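# Move necktie from basket onto table, keep rest inside

## Task

Remove the necktie from the basket and leave the whole tie resting on the table; dropping it into position is allowed. All other items must finish inside the basket, and the basket must sit upright and level on the table, never tilted far. At the end both grippers must have released everything and pulled away. Anything that stays put only because the robot holds it is not counted.

## Robot and tools

Robot: two arms, left_arm and right_arm, each ending in a two-finger gripper. The names are just labels and do not match image sides. One scene frame serves both arms. Its origin sits at table-top height, centred between the arms, roughly 5 to 10 cm in from the table's near edge. +x points out over the table, +z points up, and left_arm sits on the +y side. Distances are in metres. Orientations are quaternions written w first (qw, qx, qy, qz). On a gripper, the fingers extend along its own +z axis and close along its own y axis. The reported end_effector_position is the point between the finger pads, under 1 cm behind the tips. Printed hand positions can be slightly wrong, more so at long reach.

Row format, shared by every moving tool: a single list of 16 numbers that covers both arms. The order is left_arm x, y, z, qw, qx, qy, qz, opening, followed by the same eight for right_arm. Position and quaternion form an absolute pose in the scene frame, not an offset. Opening runs from -1 (closed) to +1 (fully open, 0.087 m). You may append 12 optional values from 0 to 1: stiffness multipliers for each joint's position gain, left_arm's six then right_arm's six, in Joint positions order. They last until you send new ones.

execute_actions(actions): takes a list of actions, at most 15. Each action is a table of at most 15 rows, one row per 1/30 s step. If a table is short, its final row repeats until the 15 steps are used. An action is rejected for both arms if any target is more than 0.6 m from that gripper's current position along any of the gripper's own axes. A malformed action, or a first action failing that check against the latest reported state, cancels the whole call. An empty list only returns the state and images. To keep an arm's orientation fixed, resend one constant quaternion rather than copying the slightly drifted one the robot reports.

move(target, speed, blocking): drives each gripper in a straight line to its absolute pose in target, which is one row. Both paths finish together, taking between 0.5 and 10 s; longer ones are cut off at 10 s. speed is the top path speed in m/s, 0.002 to 0.5, default 0.25, with rotation capped at twice that value in rad/s. Rotation takes the shorter direction. The opening is applied as the move starts. Paths do not steer around obstacles or the other arm. Grippers trail the path, may drift off it, and may overshoot speed when an arm is almost fully extended. Hitting something faster, or aiming further beyond a contact, pushes harder. With blocking=false, control returns after 0.5 s. Other moves and rows are then refused until wait or stop reports the move has ended. The result adds a "move:" line giving the ending (done, off_target, moving, held, fault) and any limits. paced means the commanded pose was clipped. held means a safety check blocked steps; the arm may then lunge quickly. If only one arm is named, the other finished normally. Each gripper's distance to its pose is also listed.

wait(seconds): 0 to 10. Lets the simulation run with the last commands held, and returns early when a running move ends. stop(): brings a running move to rest, which needs some braking distance; the fingers carry on. zoom_image(camera, region): enlarges a region [x0, y0, x1, y1] of one camera's most recent image, measured in pixels from the top-left, at most 504 by 504. Cameras: cam_high, cam_low, cam_left_wrist, cam_right_wrist, each 504x504, returned in that order. finished_scene(scene): ends the current scene, given its number, and cannot be undone. Finish only once the goal is met and will hold with the robot let go.

Controller behaviour: at every step the commanded pose is limited to 70 mm and 16 degrees from the measured pose. When position and orientation cannot both be met, position wins. A distant target can take several actions, and an arm goes no further than its last clipped pose, so keep commanding. Joint friction can leave a gripper up to about 31 mm short, and very small commands may not move it at all. Hand target lines show the pose each arm is currently driving toward. A "pose unreachable" line means a clearance check changed or blocked that arm's command. Joint ranges (rad), base to tip: waist -2.618 to 3.054, shoulder 0 to 3.142, elbow 0 to 3.142, wrist pitch -1.571 to 1.571, wrist yaw -1.571 to 1.571, wrist roll -2.094 to 2.094. Elbows never fully straighten.

Gripping: grip_measured shows finger opening on the same -1..1 scale, and each gripper may be off by about 1 mm. The last Joint positions value is the opening in metres. To hold something, command roughly 0.02 below grip_measured, or less for a gentler grip. Each pad exerts about 20 N at most, and closing quickly can squeeze harder or push the fingers back open. To park an arm, resend the complete pose from the last result, plus its intended opening, in every call. An arm blocked by an object keeps pushing until given a new command.

Hazards: do not push rigid objects off the table. Do not tip the basket far. Keep arms from striking each other, and watch the bar and plate behind the bases, up to about 3 cm above the table, with no warning on contact. Avoid drops, slips, slams and hard shoves. A loose object may occasionally get a small push from outside. Holding loads heats the motors. A MOTOR HOT warning appears at 75 °C. At 90 °C that arm halts for 10 s, and it halts again if still at or above 90 °C after 5 minutes. At 100 °C the arm goes limp and falls until it cools. These are shown as OVER-TEMPERATURE FAULT lines, and FAULT lines can cut short waits, moves or actions.

Each tool is called after "Emit:" as name(argument=value, ...) on one line, values as JSON.

## Session

Emit:
execute_actions(actions=[])

Scene clock: 0.00 s.
left_arm: end_effector_position=(+0.3925, +0.2794, +0.3789) grip_measured=+0.994 end_effector_quat_wxyz=(+0.710, +0.003, +0.703, -0.025) | right_arm: end_effector_position=(+0.3965, -0.3131, +0.3642) grip_measured=+1.000 end_effector_quat_wxyz=(+0.694, +0.011, +0.720, +0.005)
Joint positions: left_arm=[ 0.01   1.051  1.058  0.017  0.012 -0.008  0.087] | right_arm=[-0.008  1.064  1.046 -0.011 -0.002  0.008  0.087]
Joint velocities: left_arm=[-0.002 -0.012  0.002  0.037 -0.037  0.051 -0.001] | right_arm=[-0.007 -0.007 -0.002  0.037 -0.051 -0.022  0.   ]
Hand target (left_arm): +0.392, +0.279, +0.379; +0.710, +0.003, +0.703, -0.025
Hand target (right_arm): +0.396, -0.313, +0.364; +0.694, +0.011, +0.720, +0.005
Joint stiffness scale: left_arm=[1. 1. 1. 1. 1. 1.] | right_arm=[1. 1. 1. 1. 1. 1.]

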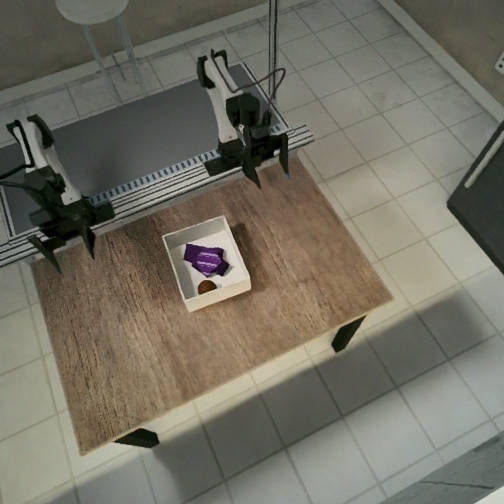

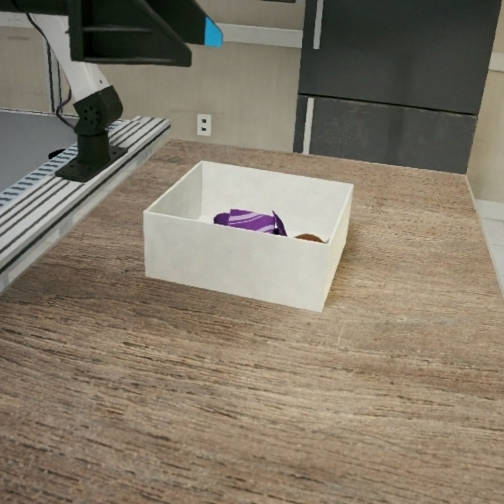

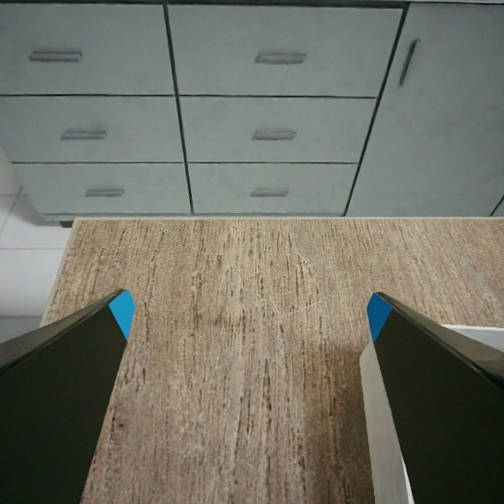

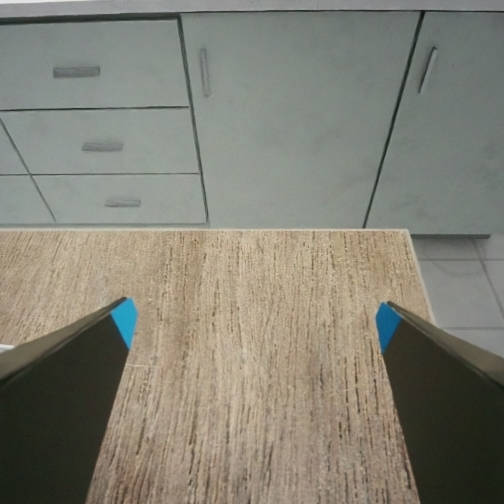

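Emit:
zoom_image(camera="cam_high", region=[140,190,280,330])

Emit:
move(target=[0.33,0.08,0.33,0.05,0,1,0,1,0.3965,-0.3131,0.3642,0.694,0.011,0.72,0.005,1], speed=0.4)

Region (140, 190, 280, 330) of cam_high's 504x504 image, scaled by 3.600, with more detail than that image has.

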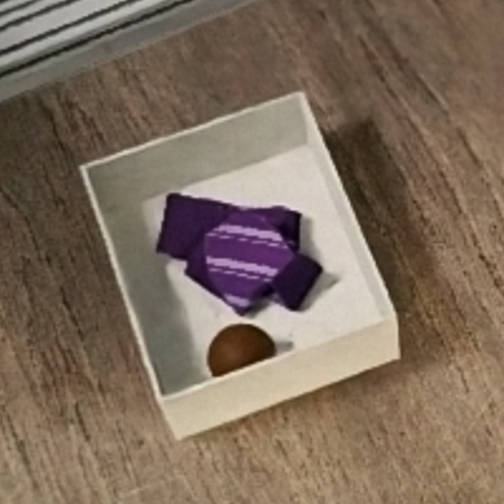

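Scene clock: 12.20 s.
left_arm: end_effector_position=(+0.3325, +0.0769, +0.3208) grip_measured=+0.994 end_effector_quat_wxyz=(+0.244, -0.002, +0.962, -0.122) | right_arm: end_effector_position=(+0.3965, -0.3131, +0.3642) grip_measured=+1.000 end_effector_quat_wxyz=(+0.694, +0.011, +0.720, +0.005)
Joint positions: left_arm=[-0.525  1.898  2.418 -1.538 -0.074 -0.538  0.087] | right_arm=[-0.008  1.064  1.046 -0.011 -0.002  0.008  0.087]
Joint velocities: left_arm=[ 0.017  0.017  0.002 -0.007  0.051 -0.022 -0.   ] | right_arm=[-0.007 -0.007  0.012 -0.037  0.022 -0.037  0.   ]
Hand target (left_arm): +0.333, +0.077, +0.325; +0.244, -0.008, +0.961, -0.130
Hand target (right_arm): +0.396, -0.313, +0.364; +0.694, +0.011, +0.720, +0.005
Off the commanded pose (left_arm): 0.010 m, 27 deg; orientation clipped at the last step of the last action.
Off the commanded pose (right_arm): 0.000 m, 0 deg.
Joint stiffness scale: left_arm=[1. 1. 1. 1. 1. 1.] | right_arm=[1. 1. 1. 1. 1. 1.]
joint sent to its limit (left arm) — the command would take joint 4 (wrist pitch) past its lower limit, so that joint was sent only as far as its limit.
move: off_target (left_arm); limits=paced

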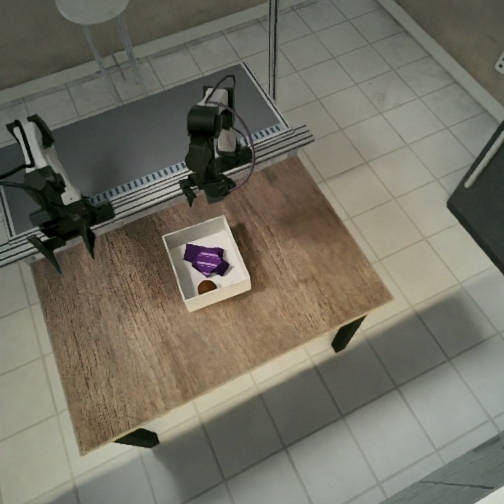

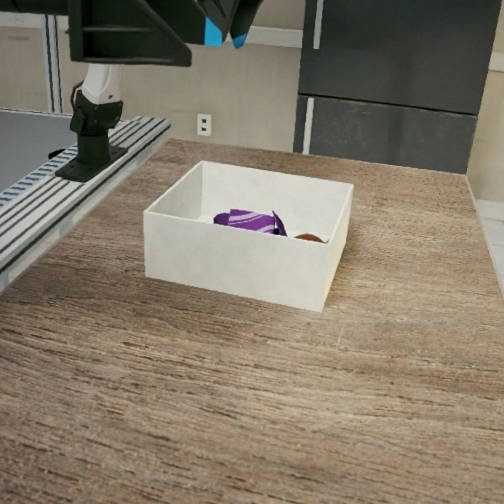

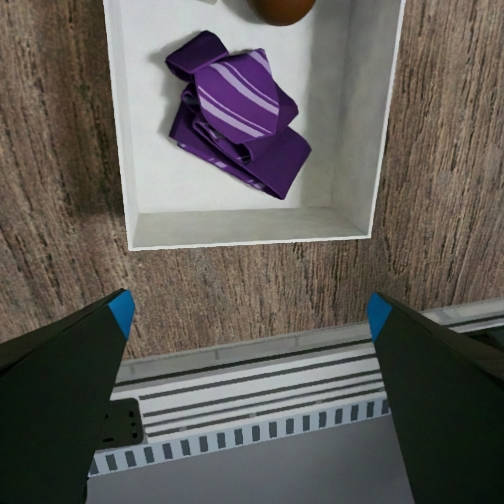

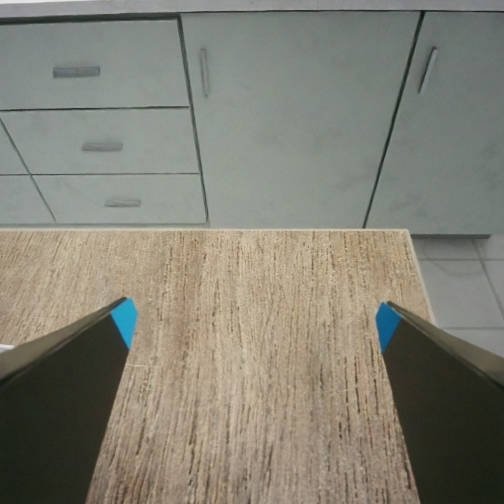

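Emit:
move(target=[0.44,0.06,0.27,0.1,0,0.995,0,1,0.3965,-0.3131,0.3642,0.694,0.011,0.72,0.005,1], speed=0.3)

Scene clock: 19.30 s.
left_arm: end_effector_position=(+0.4343, +0.0625, +0.2633) grip_measured=+0.994 end_effector_quat_wxyz=(+0.262, -0.010, +0.961, -0.091) | right_arm: end_effector_position=(+0.3965, -0.3131, +0.3642) grip_measured=+1.000 end_effector_quat_wxyz=(+0.694, +0.011, +0.720, +0.005)
Joint positions: left_arm=[-0.453  2.325  2.852 -1.538 -0.109 -0.472  0.087] | right_arm=[-0.008  1.064  1.046 -0.011 -0.002  0.008  0.087]
Joint velocities: left_arm=[-0.032 -0.002  0.007 -0.007 -0.007 -0.095 -0.001] | right_arm=[-0.002 -0.002 -0.017  0.007 -0.037  0.037  0.   ]
Hand target (left_arm): +0.440, +0.062, +0.269; +0.277, -0.008, +0.956, -0.094
Hand target (right_arm): +0.396, -0.313, +0.364; +0.694, +0.011, +0.720, +0.005
Off the commanded pose (left_arm): 0.009 m, 22 deg; orientation clipped at the last step of the last action.
Off the commanded pose (right_arm): 0.000 m, 0 deg.
Joint stiffness scale: left_arm=[1. 1. 1. 1. 1. 1.] | right_arm=[1. 1. 1. 1. 1. 1.]
elbow stopped short (left arm): the move would have taken joint 3 (elbow) straighter than the controller allows; a more bent joint 3 avoids this.
move: off_target (left_arm); limits=paced

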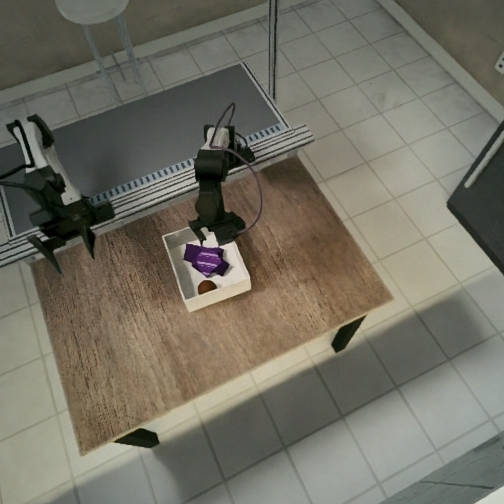

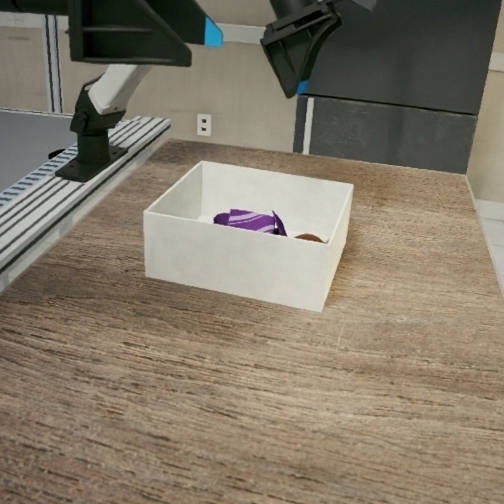

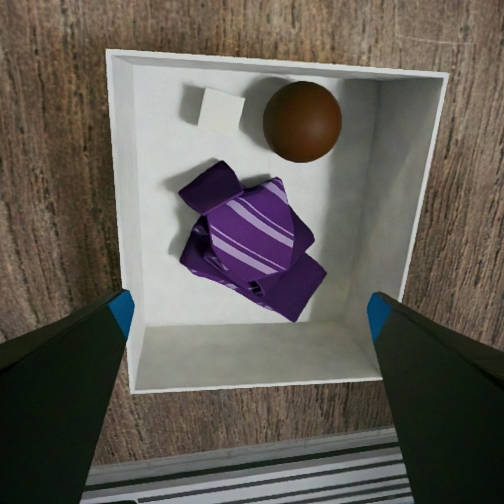

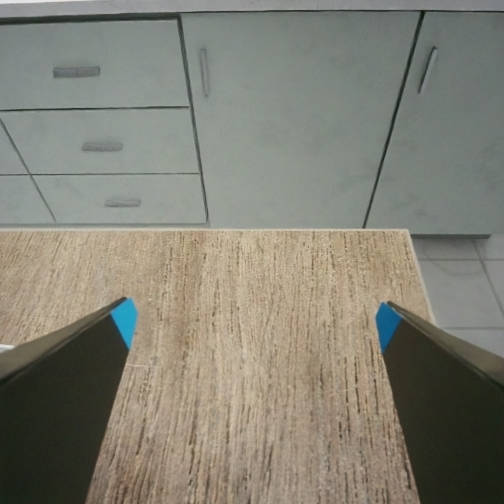

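Emit:
move(target=[0.46,0.05,0.14,0.17,0,0.985,0,0.6,0.3965,-0.3131,0.3642,0.694,0.011,0.72,0.005,1], speed=0.2)

Scene clock: 38.20 s.
left_arm: end_effector_position=(+0.4585, +0.0606, +0.1283) grip_measured=+0.600 end_effector_quat_wxyz=(+0.162, -0.005, +0.987, +0.004) | right_arm: end_effector_position=(+0.3965, -0.3131, +0.3642) grip_measured=+1.000 end_effector_quat_wxyz=(+0.694, +0.011, +0.720, +0.005)
Joint positions: left_arm=[-0.453  2.61   2.853 -1.525 -0.184 -0.47   0.07 ] | right_arm=[-0.008  1.064  1.046 -0.011 -0.002  0.008  0.087]
Joint velocities: left_arm=[-0.002  0.002 -0.002 -0.022  0.051  0.051 -0.   ] | right_arm=[ 0.017 -0.012  0.007  0.007 -0.095  0.007  0.   ]
Hand target (left_arm): +0.460, +0.050, +0.138; +0.181, -0.002, +0.984, -0.006
Hand target (right_arm): +0.396, -0.313, +0.364; +0.694, +0.011, +0.720, +0.005
Off the commanded pose (left_arm): 0.016 m, 1 deg.
Off the commanded pose (right_arm): 0.000 m, 0 deg.
Joint stiffness scale: left_arm=[1. 1. 1. 1. 1. 1.] | right_arm=[1. 1. 1. 1. 1. 1.]
elbow stopped short (left arm): the move would have taken joint 3 (elbow) straighter than the controller allows; a more bent joint 3 avoids this.
move: off_target (left_arm)

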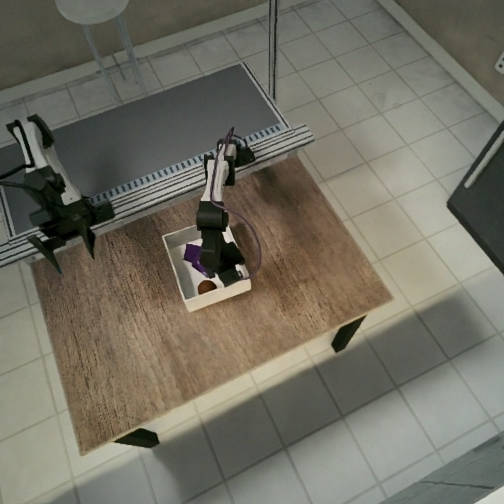

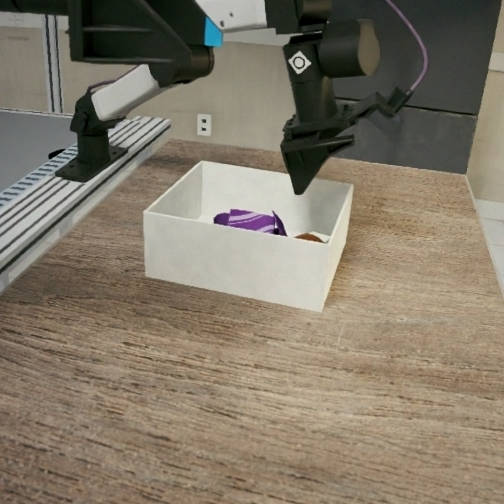

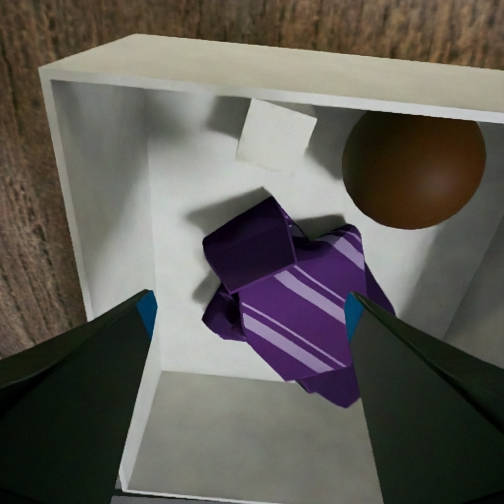

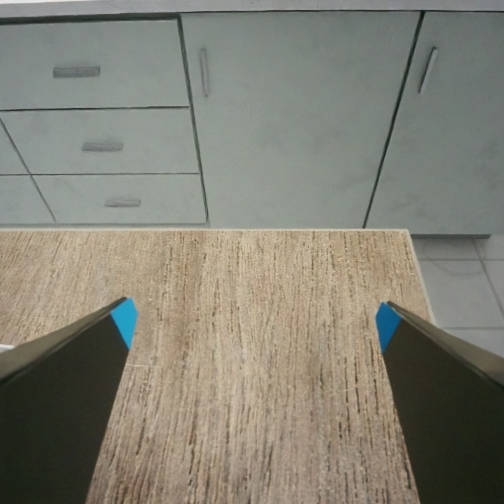

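Emit:
move(target=[0.44,0.03,0.07,0.1,0,0.995,0,0.8,0.3965,-0.3131,0.3642,0.694,0.011,0.72,0.005,1], speed=0.1)

Scene clock: 44.97 s.
left_arm: end_effector_position=(+0.4437, +0.0372, +0.0754) grip_measured=+0.800 end_effector_quat_wxyz=(+0.104, -0.004, +0.995, +0.004) | right_arm: end_effector_position=(+0.3965, -0.3131, +0.3642) grip_measured=+1.000 end_effector_quat_wxyz=(+0.694, +0.011, +0.720, +0.005)
Joint positions: left_arm=[-0.485  2.719  2.853 -1.525 -0.137 -0.516  0.079] | right_arm=[-0.008  1.064  1.046 -0.011 -0.002  0.008  0.087]
Joint velocities: left_arm=[-0.012 -0.007 -0.007 -0.037  0.037  0.037  0.   ] | right_arm=[ 0.012  0.002 -0.002 -0.007 -0.007 -0.022  0.   ]
Hand target (left_arm): +0.440, +0.030, +0.070; +0.099, -0.001, +0.995, +0.001
Hand target (right_arm): +0.396, -0.313, +0.364; +0.694, +0.011, +0.720, +0.005
Off the commanded pose (left_arm): 0.010 m, 1 deg.
Off the commanded pose (right_arm): 0.000 m, 0 deg.
Joint stiffness scale: left_arm=[1. 1. 1. 1. 1. 1.] | right_arm=[1. 1. 1. 1. 1. 1.]
move: done

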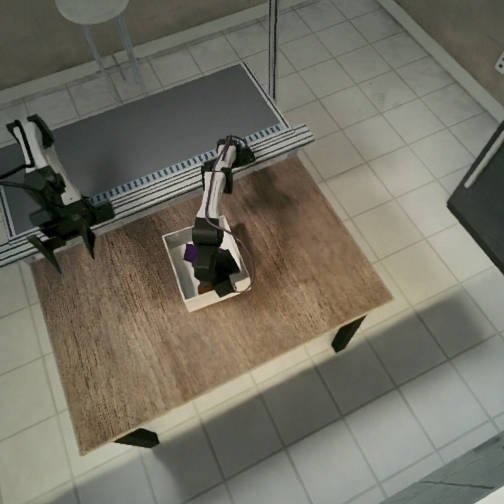

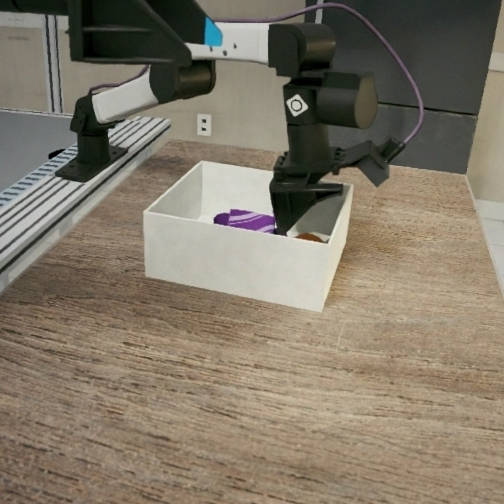

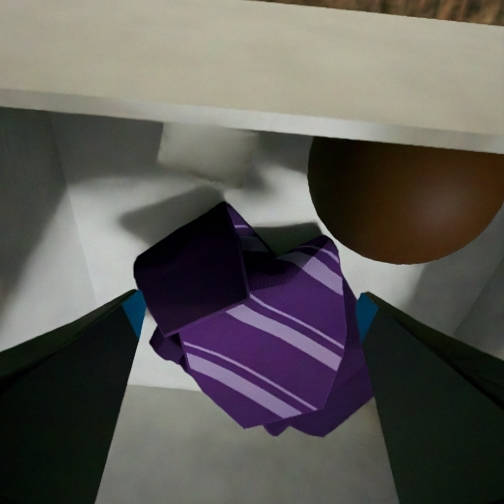

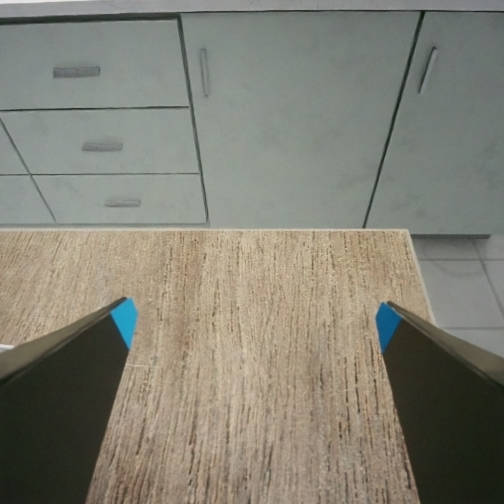

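Emit:
move(target=[0.415,0.03,0.055,0.05,0,0.998,0,0.9,0.3965,-0.3131,0.3642,0.694,0.011,0.72,0.005,1], speed=0.08)

Scene clock: 53.90 s.
left_arm: end_effector_position=(+0.4207, +0.0389, +0.0535) grip_measured=+0.900 end_effector_quat_wxyz=(+0.049, -0.006, +0.999, +0.007) | right_arm: end_effector_position=(+0.3965, -0.3131, +0.3642) grip_measured=+1.000 end_effector_quat_wxyz=(+0.694, +0.011, +0.720, +0.005)
Joint positions: left_arm=[-0.485  2.658  2.637 -1.471 -0.087 -0.531  0.083] | right_arm=[-0.008  1.064  1.046 -0.011 -0.002  0.008  0.087]
Joint velocities: left_arm=[-0.022 -0.007 -0.027  0.037  0.11  -0.037  0.   ] | right_arm=[-0.002  0.007  0.002  0.007  0.051 -0.037  0.   ]
Hand target (left_arm): +0.415, +0.030, +0.055; +0.049, -0.000, +0.999, +0.001
Hand target (right_arm): +0.396, -0.313, +0.364; +0.694, +0.011, +0.720, +0.005
Off the commanded pose (left_arm): 0.011 m, 1 deg.
Off the commanded pose (right_arm): 0.000 m, 0 deg.
Joint stiffness scale: left_arm=[1. 1. 1. 1. 1. 1.] | right_arm=[1. 1. 1. 1. 1. 1.]
move: off_target (left_arm)

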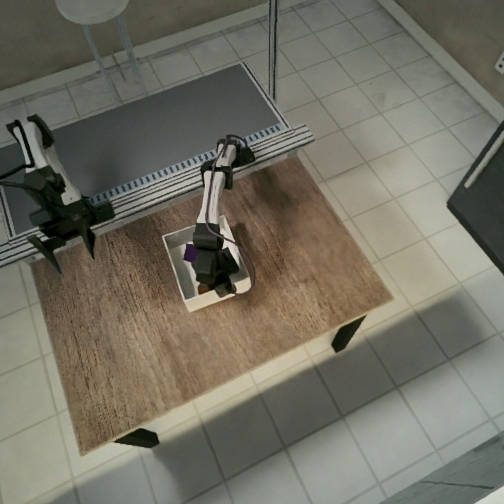

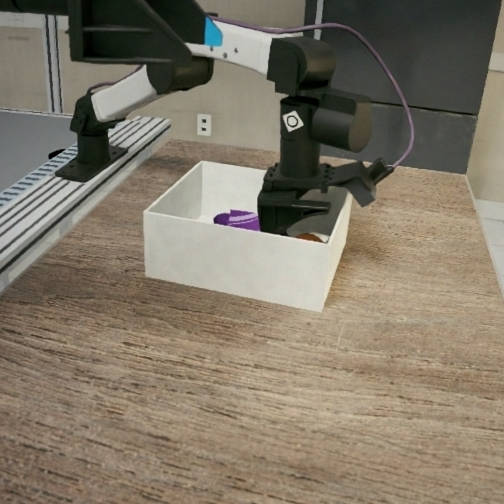

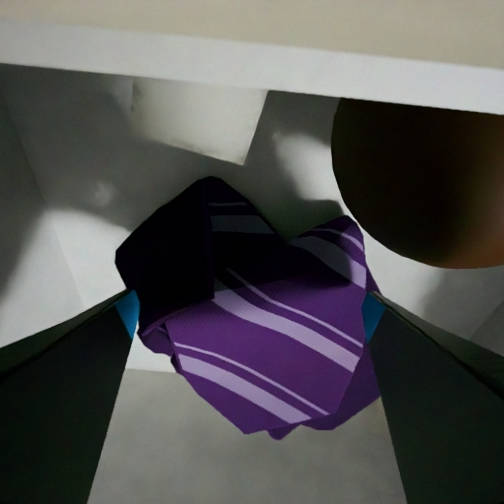

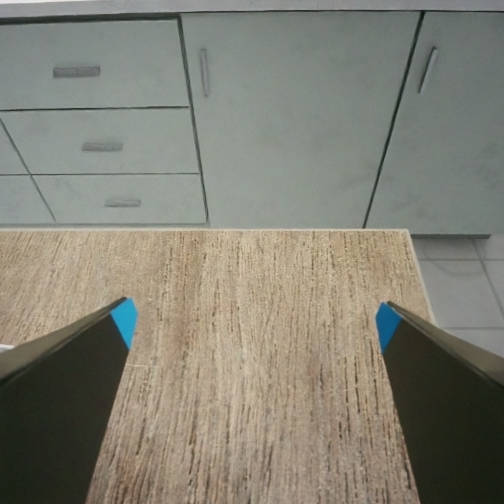

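Emit:
move(target=[0.415,0.03,0.02,0.05,0,0.998,0,0.9,0.3965,-0.3131,0.3642,0.694,0.011,0.72,0.005,1], speed=0.05)

Scene clock: 58.30 s.
left_arm: end_effector_position=(+0.4200, +0.0373, +0.0232) grip_measured=+0.900 end_effector_quat_wxyz=(+0.049, -0.006, +0.999, +0.004) | right_arm: end_effector_position=(+0.3965, -0.3131, +0.3642) grip_measured=+1.000 end_effector_quat_wxyz=(+0.694, +0.011, +0.720, +0.005)
Joint positions: left_arm=[-0.485  2.608  2.42  -1.3   -0.082 -0.531  0.083] | right_arm=[-0.008  1.064  1.046 -0.011 -0.002  0.008  0.087]
Joint velocities: left_arm=[-0.007  0.012 -0.022 -0.022  0.022  0.022 -0.001] | right_arm=[0.002 0.012 0.007 0.007 0.007 0.007 0.   ]
Hand target (left_arm): +0.415, +0.030, +0.020; +0.049, +0.000, +0.999, +0.000
Hand target (right_arm): +0.396, -0.313, +0.364; +0.694, +0.011, +0.720, +0.005
Off the commanded pose (left_arm): 0.009 m, 1 deg.
Off the commanded pose (right_arm): 0.000 m, 0 deg.
Joint stiffness scale: left_arm=[1. 1. 1. 1. 1. 1.] | right_arm=[1. 1. 1. 1. 1. 1.]
move: done

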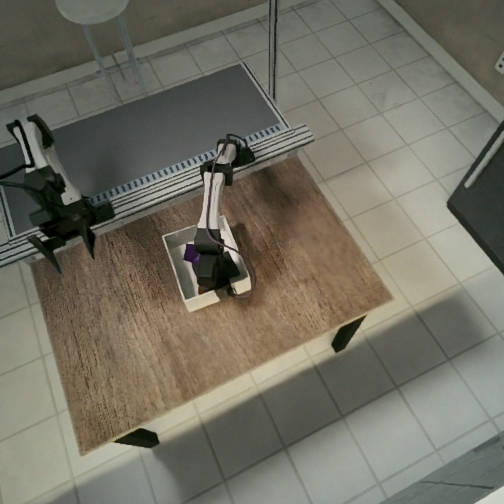

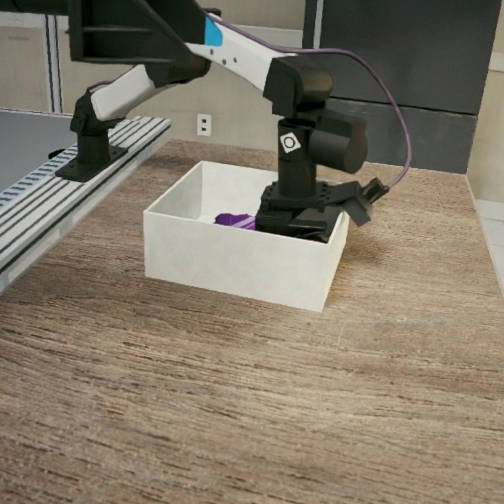

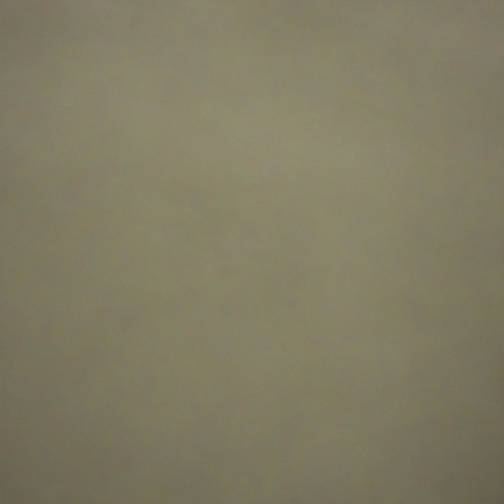

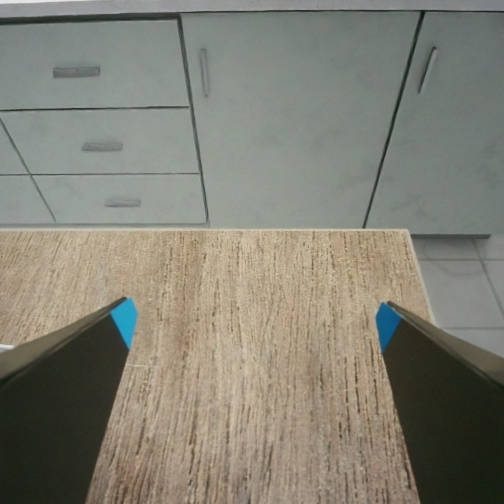

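Emit:
execute_actions(actions=[[[0.412,0.03,0.02,0.05,0,0.998,0,0.6,0.3965,-0.3131,0.3642,0.694,0.011,0.72,0.005,1]],[[0.412,0.03,0.02,0.05,0,0.998,0,0.2,0.3965,-0.3131,0.3642,0.694,0.011,0.72,0.005,1]],[[0.412,0.03,0.02,0.05,0,0.998,0,-0.2,0.3965,-0.3131,0.3642,0.694,0.011,0.72,0.005,1]],[[0.412,0.03,0.02,0.05,0,0.998,0,-0.6,0.3965,-0.3131,0.3642,0.694,0.011,0.72,0.005,1]],[[0.412,0.03,0.02,0.05,0,0.998,0,-0.9,0.3965,-0.3131,0.3642,0.694,0.011,0.72,0.005,1]]])

Scene clock: 68.53 s.
left_arm: end_effector_position=(+0.4191, +0.0323, +0.0252) grip_measured=-0.691 end_effector_quat_wxyz=(+0.056, -0.004, +0.998, -0.005) | right_arm: end_effector_position=(+0.3965, -0.3131, +0.3642) grip_measured=+1.000 end_effector_quat_wxyz=(+0.694, +0.011, +0.720, +0.005)
Joint positions: left_arm=[-0.493  2.582  2.379 -1.265 -0.074 -0.533  0.014] | right_arm=[-0.008  1.064  1.046 -0.011 -0.002  0.008  0.087]
Joint velocities: left_arm=[ 0.007  0.002 -0.002 -0.037 -0.051  0.051  0.001] | right_arm=[-0.012 -0.002 -0.007  0.022 -0.125  0.007  0.   ]
Hand target (left_arm): +0.412, +0.030, +0.020; +0.050, -0.000, +0.999, +0.000
Hand target (right_arm): +0.396, -0.313, +0.364; +0.694, +0.011, +0.720, +0.005
Off the commanded pose (left_arm): 0.009 m, 1 deg.
Off the commanded pose (right_arm): 0.000 m, 0 deg.
Joint stiffness scale: left_arm=[1. 1. 1. 1. 1. 1.] | right_arm=[1. 1. 1. 1. 1. 1.]

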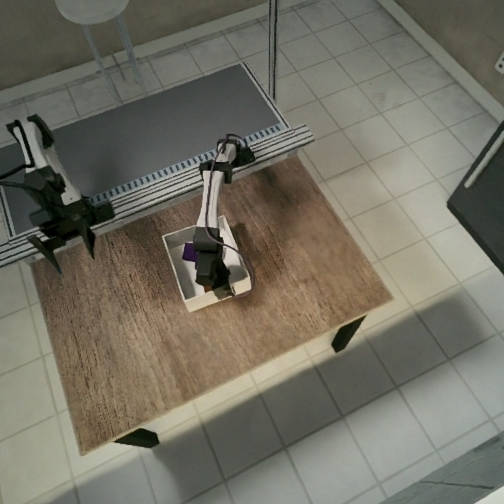

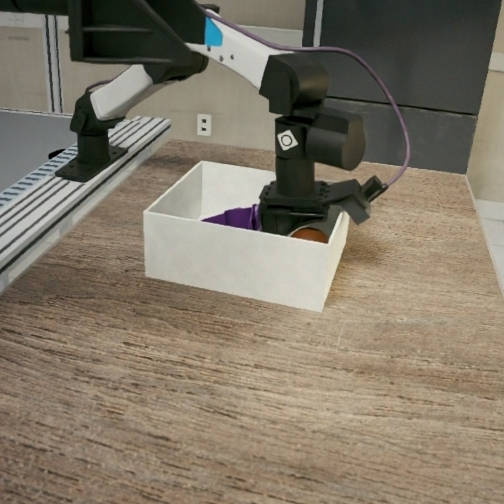

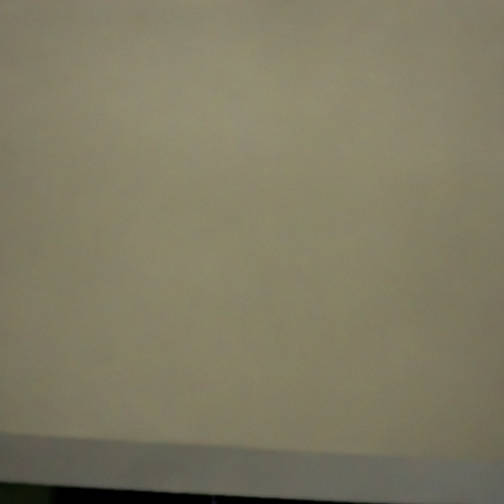

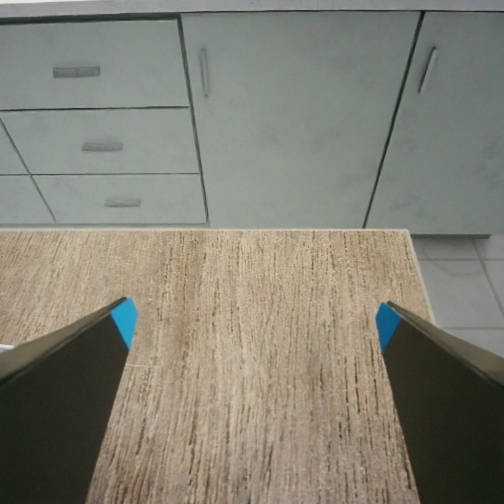

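Emit:
move(target=[0.41,0.03,0.22,0.12,0,0.993,0,-0.8,0.3965,-0.3131,0.3642,0.694,0.011,0.72,0.005,1], speed=0.1)

Scene clock: 74.70 s.
left_arm: end_effector_position=(+0.4133, +0.0345, +0.2120) grip_measured=-0.699 end_effector_quat_wxyz=(+0.198, -0.003, +0.979, -0.052) | right_arm: end_effector_position=(+0.3965, -0.3131, +0.3642) grip_measured=+1.000 end_effector_quat_wxyz=(+0.694, +0.011, +0.720, +0.005)
Joint positions: left_arm=[-0.532  2.366  2.731 -1.54  -0.149 -0.541  0.013] | right_arm=[-0.008  1.064  1.046 -0.011 -0.002  0.008  0.087]
Joint velocities: left_arm=[ 0.002 -0.017  0.007  0.066 -0.037 -0.051 -0.001] | right_arm=[-0.002 -0.012 -0.017  0.007  0.066  0.051  0.   ]
Hand target (left_arm): +0.409, +0.031, +0.221; +0.206, +0.001, +0.977, -0.056
Hand target (right_arm): +0.396, -0.313, +0.364; +0.694, +0.011, +0.720, +0.005
Off the commanded pose (left_arm): 0.010 m, 11 deg.
Off the commanded pose (right_arm): 0.000 m, 0 deg.
Joint stiffness scale: left_arm=[1. 1. 1. 1. 1. 1.] | right_arm=[1. 1. 1. 1. 1. 1.]
joint sent to its limit (left arm) — the command would take joint 4 (wrist pitch) past its lower limit, so that joint was sent only as far as its limit.
move: off_target (left_arm)

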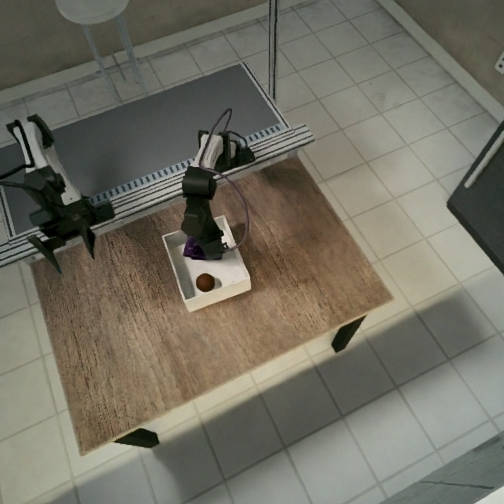

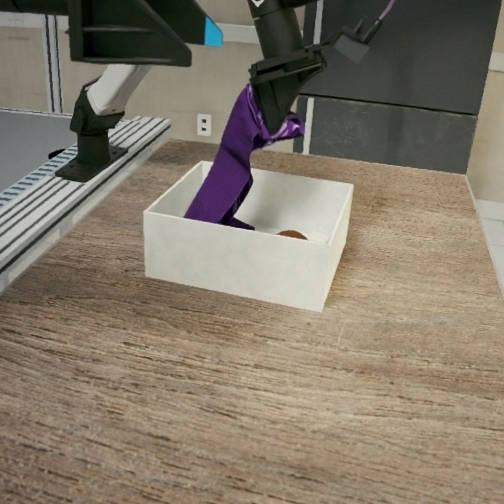

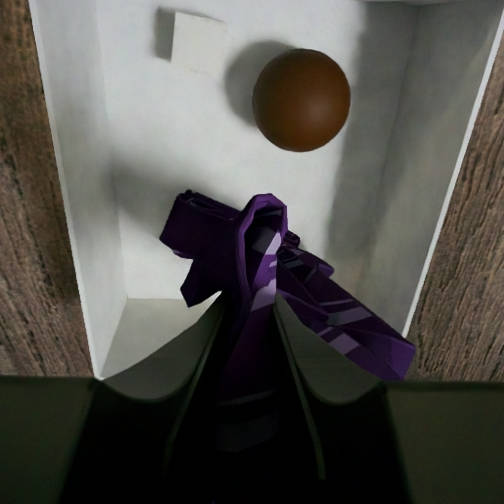

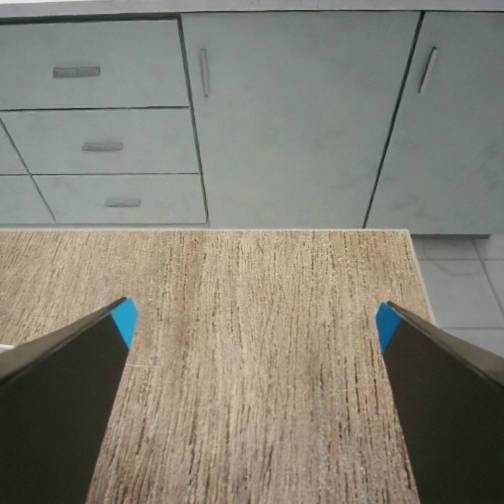

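Emit:
move(target=[0.38,0.06,0.43,0.4,0,0.917,0,-0.8,0.3965,-0.3131,0.3642,0.694,0.011,0.72,0.005,1], speed=0.12)

Scene clock: 81.20 s.
left_arm: end_effector_position=(+0.3801, +0.0637, +0.4162) grip_measured=-0.699 end_effector_quat_wxyz=(+0.491, +0.018, +0.870, -0.043) | right_arm: end_effector_position=(+0.3965, -0.3131, +0.3642) grip_measured=+1.000 end_effector_quat_wxyz=(+0.694, +0.011, +0.720, +0.005)
Joint positions: left_arm=[-0.693  2.036  2.85  -1.44  -0.539 -0.396  0.013] | right_arm=[-0.008  1.064  1.046 -0.011 -0.002  0.008  0.087]
Joint velocities: left_arm=[-0.022  0.012 -0.002  0.066  0.007 -0.051 -0.001] | right_arm=[-0.007 -0.012  0.007 -0.051 -0.037 -0.022  0.   ]
Hand target (left_arm): +0.377, +0.061, +0.431; +0.510, +0.017, +0.858, -0.056
Hand target (right_arm): +0.396, -0.313, +0.364; +0.694, +0.011, +0.720, +0.005
Off the commanded pose (left_arm): 0.014 m, 13 deg.
Off the commanded pose (right_arm): 0.000 m, 0 deg.
Joint stiffness scale: left_arm=[1. 1. 1. 1. 1. 1.] | right_arm=[1. 1. 1. 1. 1. 1.]
elbow stopped short (left arm): the move would have taken joint 3 (elbow) straighter than the controller allows; a more bent joint 3 avoids this.
move: off_target (left_arm)

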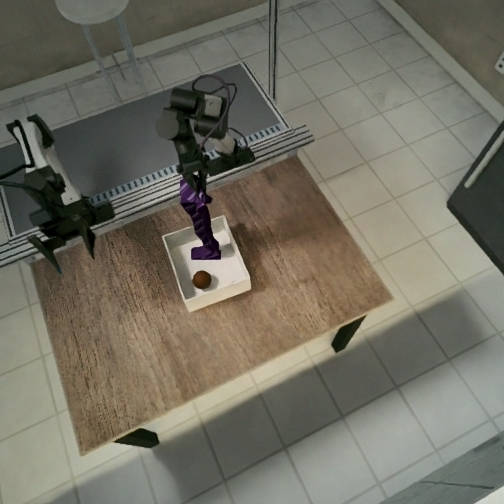

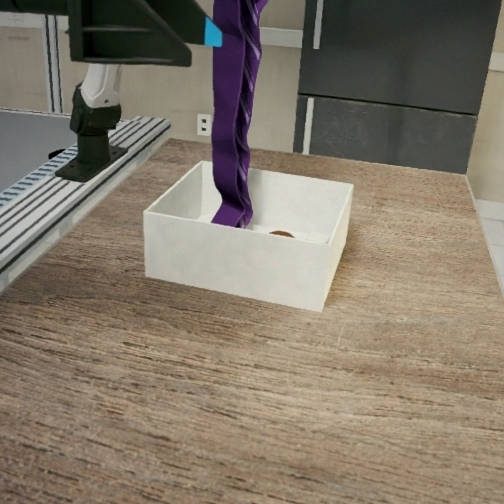

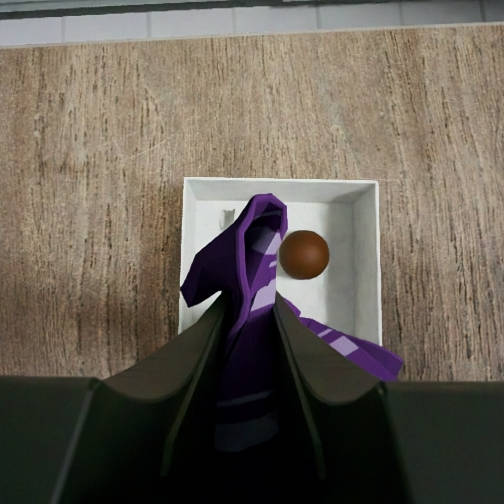

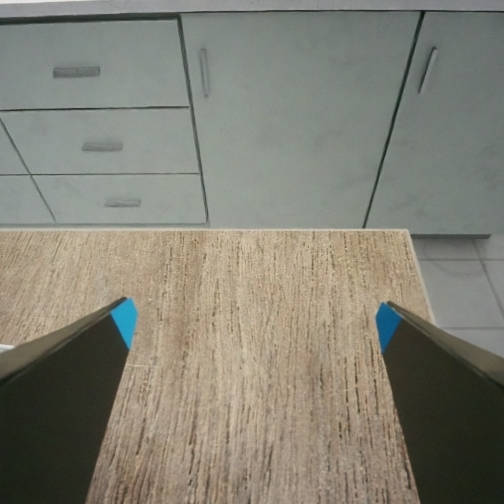

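Emit:
move(target=[0.36,0.30,0.52,0.66,0,0.75,0,-0.8,0.3965,-0.3131,0.3642,0.694,0.011,0.72,0.005,1], speed=0.1)

Scene clock: 92.47 s.
left_arm: end_effector_position=(+0.3598, +0.2999, +0.5204) grip_measured=-0.699 end_effector_quat_wxyz=(+0.658, +0.006, +0.753, +0.004) | right_arm: end_effector_position=(+0.3965, -0.3131, +0.3642) grip_measured=+1.000 end_effector_quat_wxyz=(+0.694, +0.011, +0.720, +0.005)
Joint positions: left_arm=[ 0.053  1.364  2.105 -0.861  0.015  0.037  0.013] | right_arm=[-0.008  1.064  1.046 -0.011 -0.002  0.008  0.087]
Joint velocities: left_arm=[ 0.002  0.007 -0.007  0.022 -0.022  0.007 -0.   ] | right_arm=[-0.002  0.002 -0.002  0.022 -0.007 -0.066  0.   ]
Hand target (left_arm): +0.357, +0.302, +0.523; +0.665, +0.008, +0.747, +0.006
Hand target (right_arm): +0.396, -0.313, +0.364; +0.694, +0.011, +0.720, +0.005
Off the commanded pose (left_arm): 0.000 m, 1 deg.
Off the commanded pose (right_arm): 0.000 m, 0 deg.
Joint stiffness scale: left_arm=[1. 1. 1. 1. 1. 1.] | right_arm=[1. 1. 1. 1. 1. 1.]
move: done

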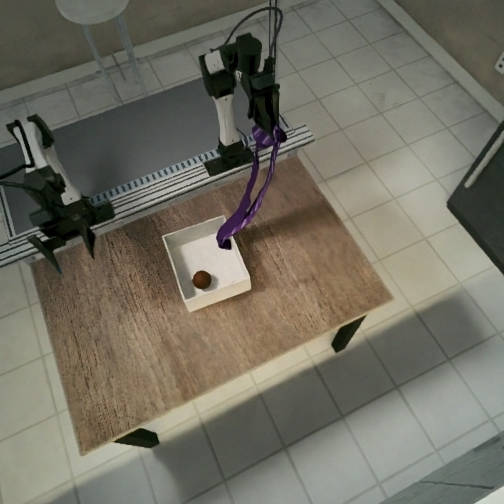

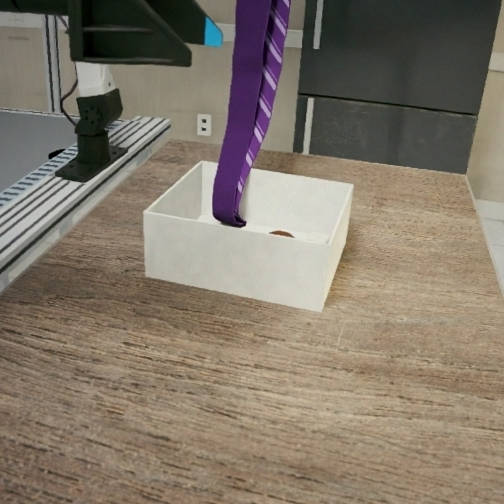

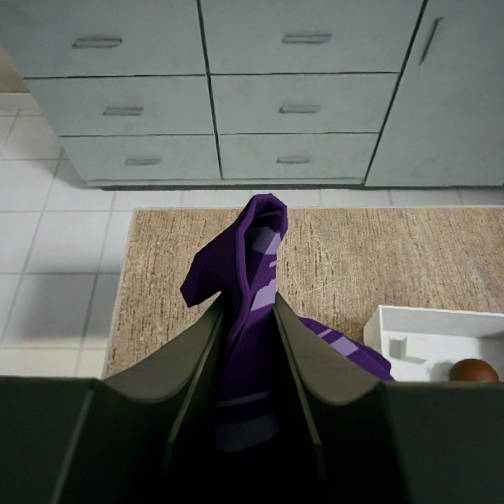

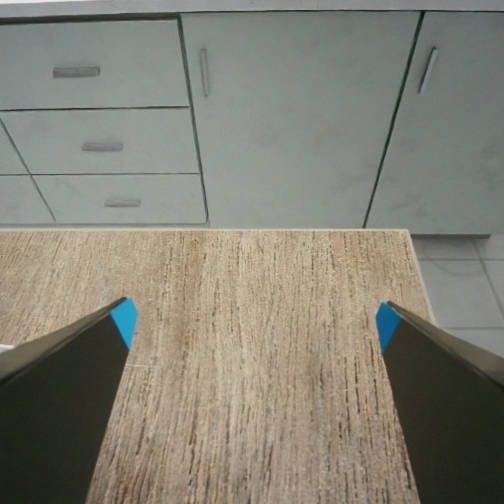

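Emit:
move(target=[0.33,0.36,0.62,0.72,0,0.69,0,-0.8,0.3965,-0.3131,0.3642,0.694,0.011,0.72,0.005,1], speed=0.08)

Scene clock: 100.13 s.
left_arm: end_effector_position=(+0.3297, +0.3589, +0.6150) grip_measured=-0.699 end_effector_quat_wxyz=(+0.730, +0.005, +0.683, +0.005) | right_arm: end_effector_position=(+0.3965, -0.3131, +0.3642) grip_measured=+1.000 end_effector_quat_wxyz=(+0.694, +0.011, +0.720, +0.005)
Joint positions: left_arm=[ 0.445  1.657  2.848 -1.103  0.408  0.001  0.013] | right_arm=[-0.008  1.064  1.046 -0.011 -0.002  0.008  0.087]
Joint velocities: left_arm=[ 0.012  0.002 -0.022  0.007  0.037 -0.051 -0.   ] | right_arm=[ 0.002 -0.002 -0.002 -0.037 -0.022 -0.007  0.   ]
Hand target (left_arm): +0.328, +0.359, +0.618; +0.734, +0.005, +0.679, +0.004
Hand target (right_arm): +0.396, -0.313, +0.364; +0.694, +0.011, +0.720, +0.005
Off the commanded pose (left_arm): 0.005 m, 2 deg.
Off the commanded pose (right_arm): 0.000 m, 0 deg.
Joint stiffness scale: left_arm=[1. 1. 1. 1. 1. 1.] | right_arm=[1. 1. 1. 1. 1. 1.]
elbow stopped short (left arm): the move would have taken joint 3 (elbow) straighter than the controller allows; a more bent joint 3 avoids this.
move: done

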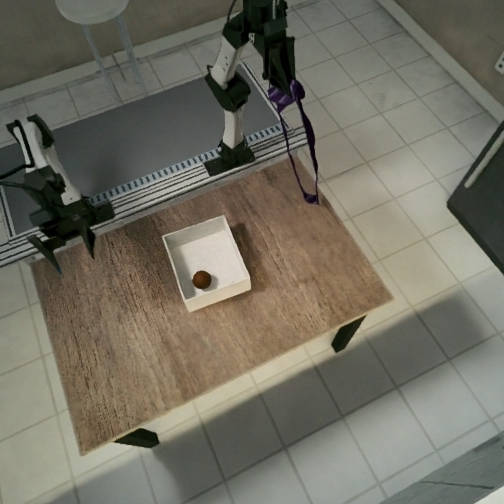

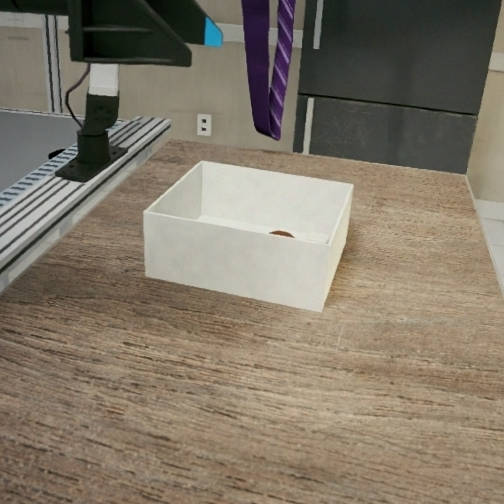

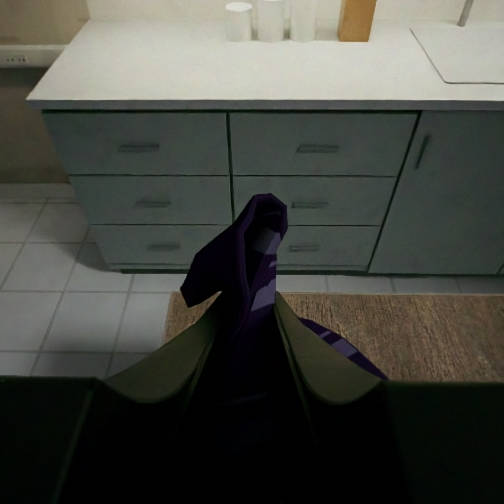

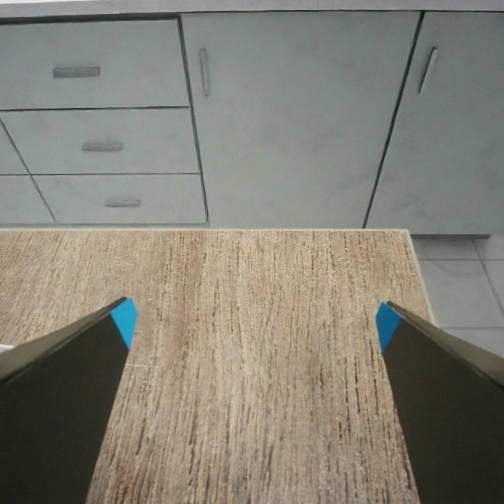

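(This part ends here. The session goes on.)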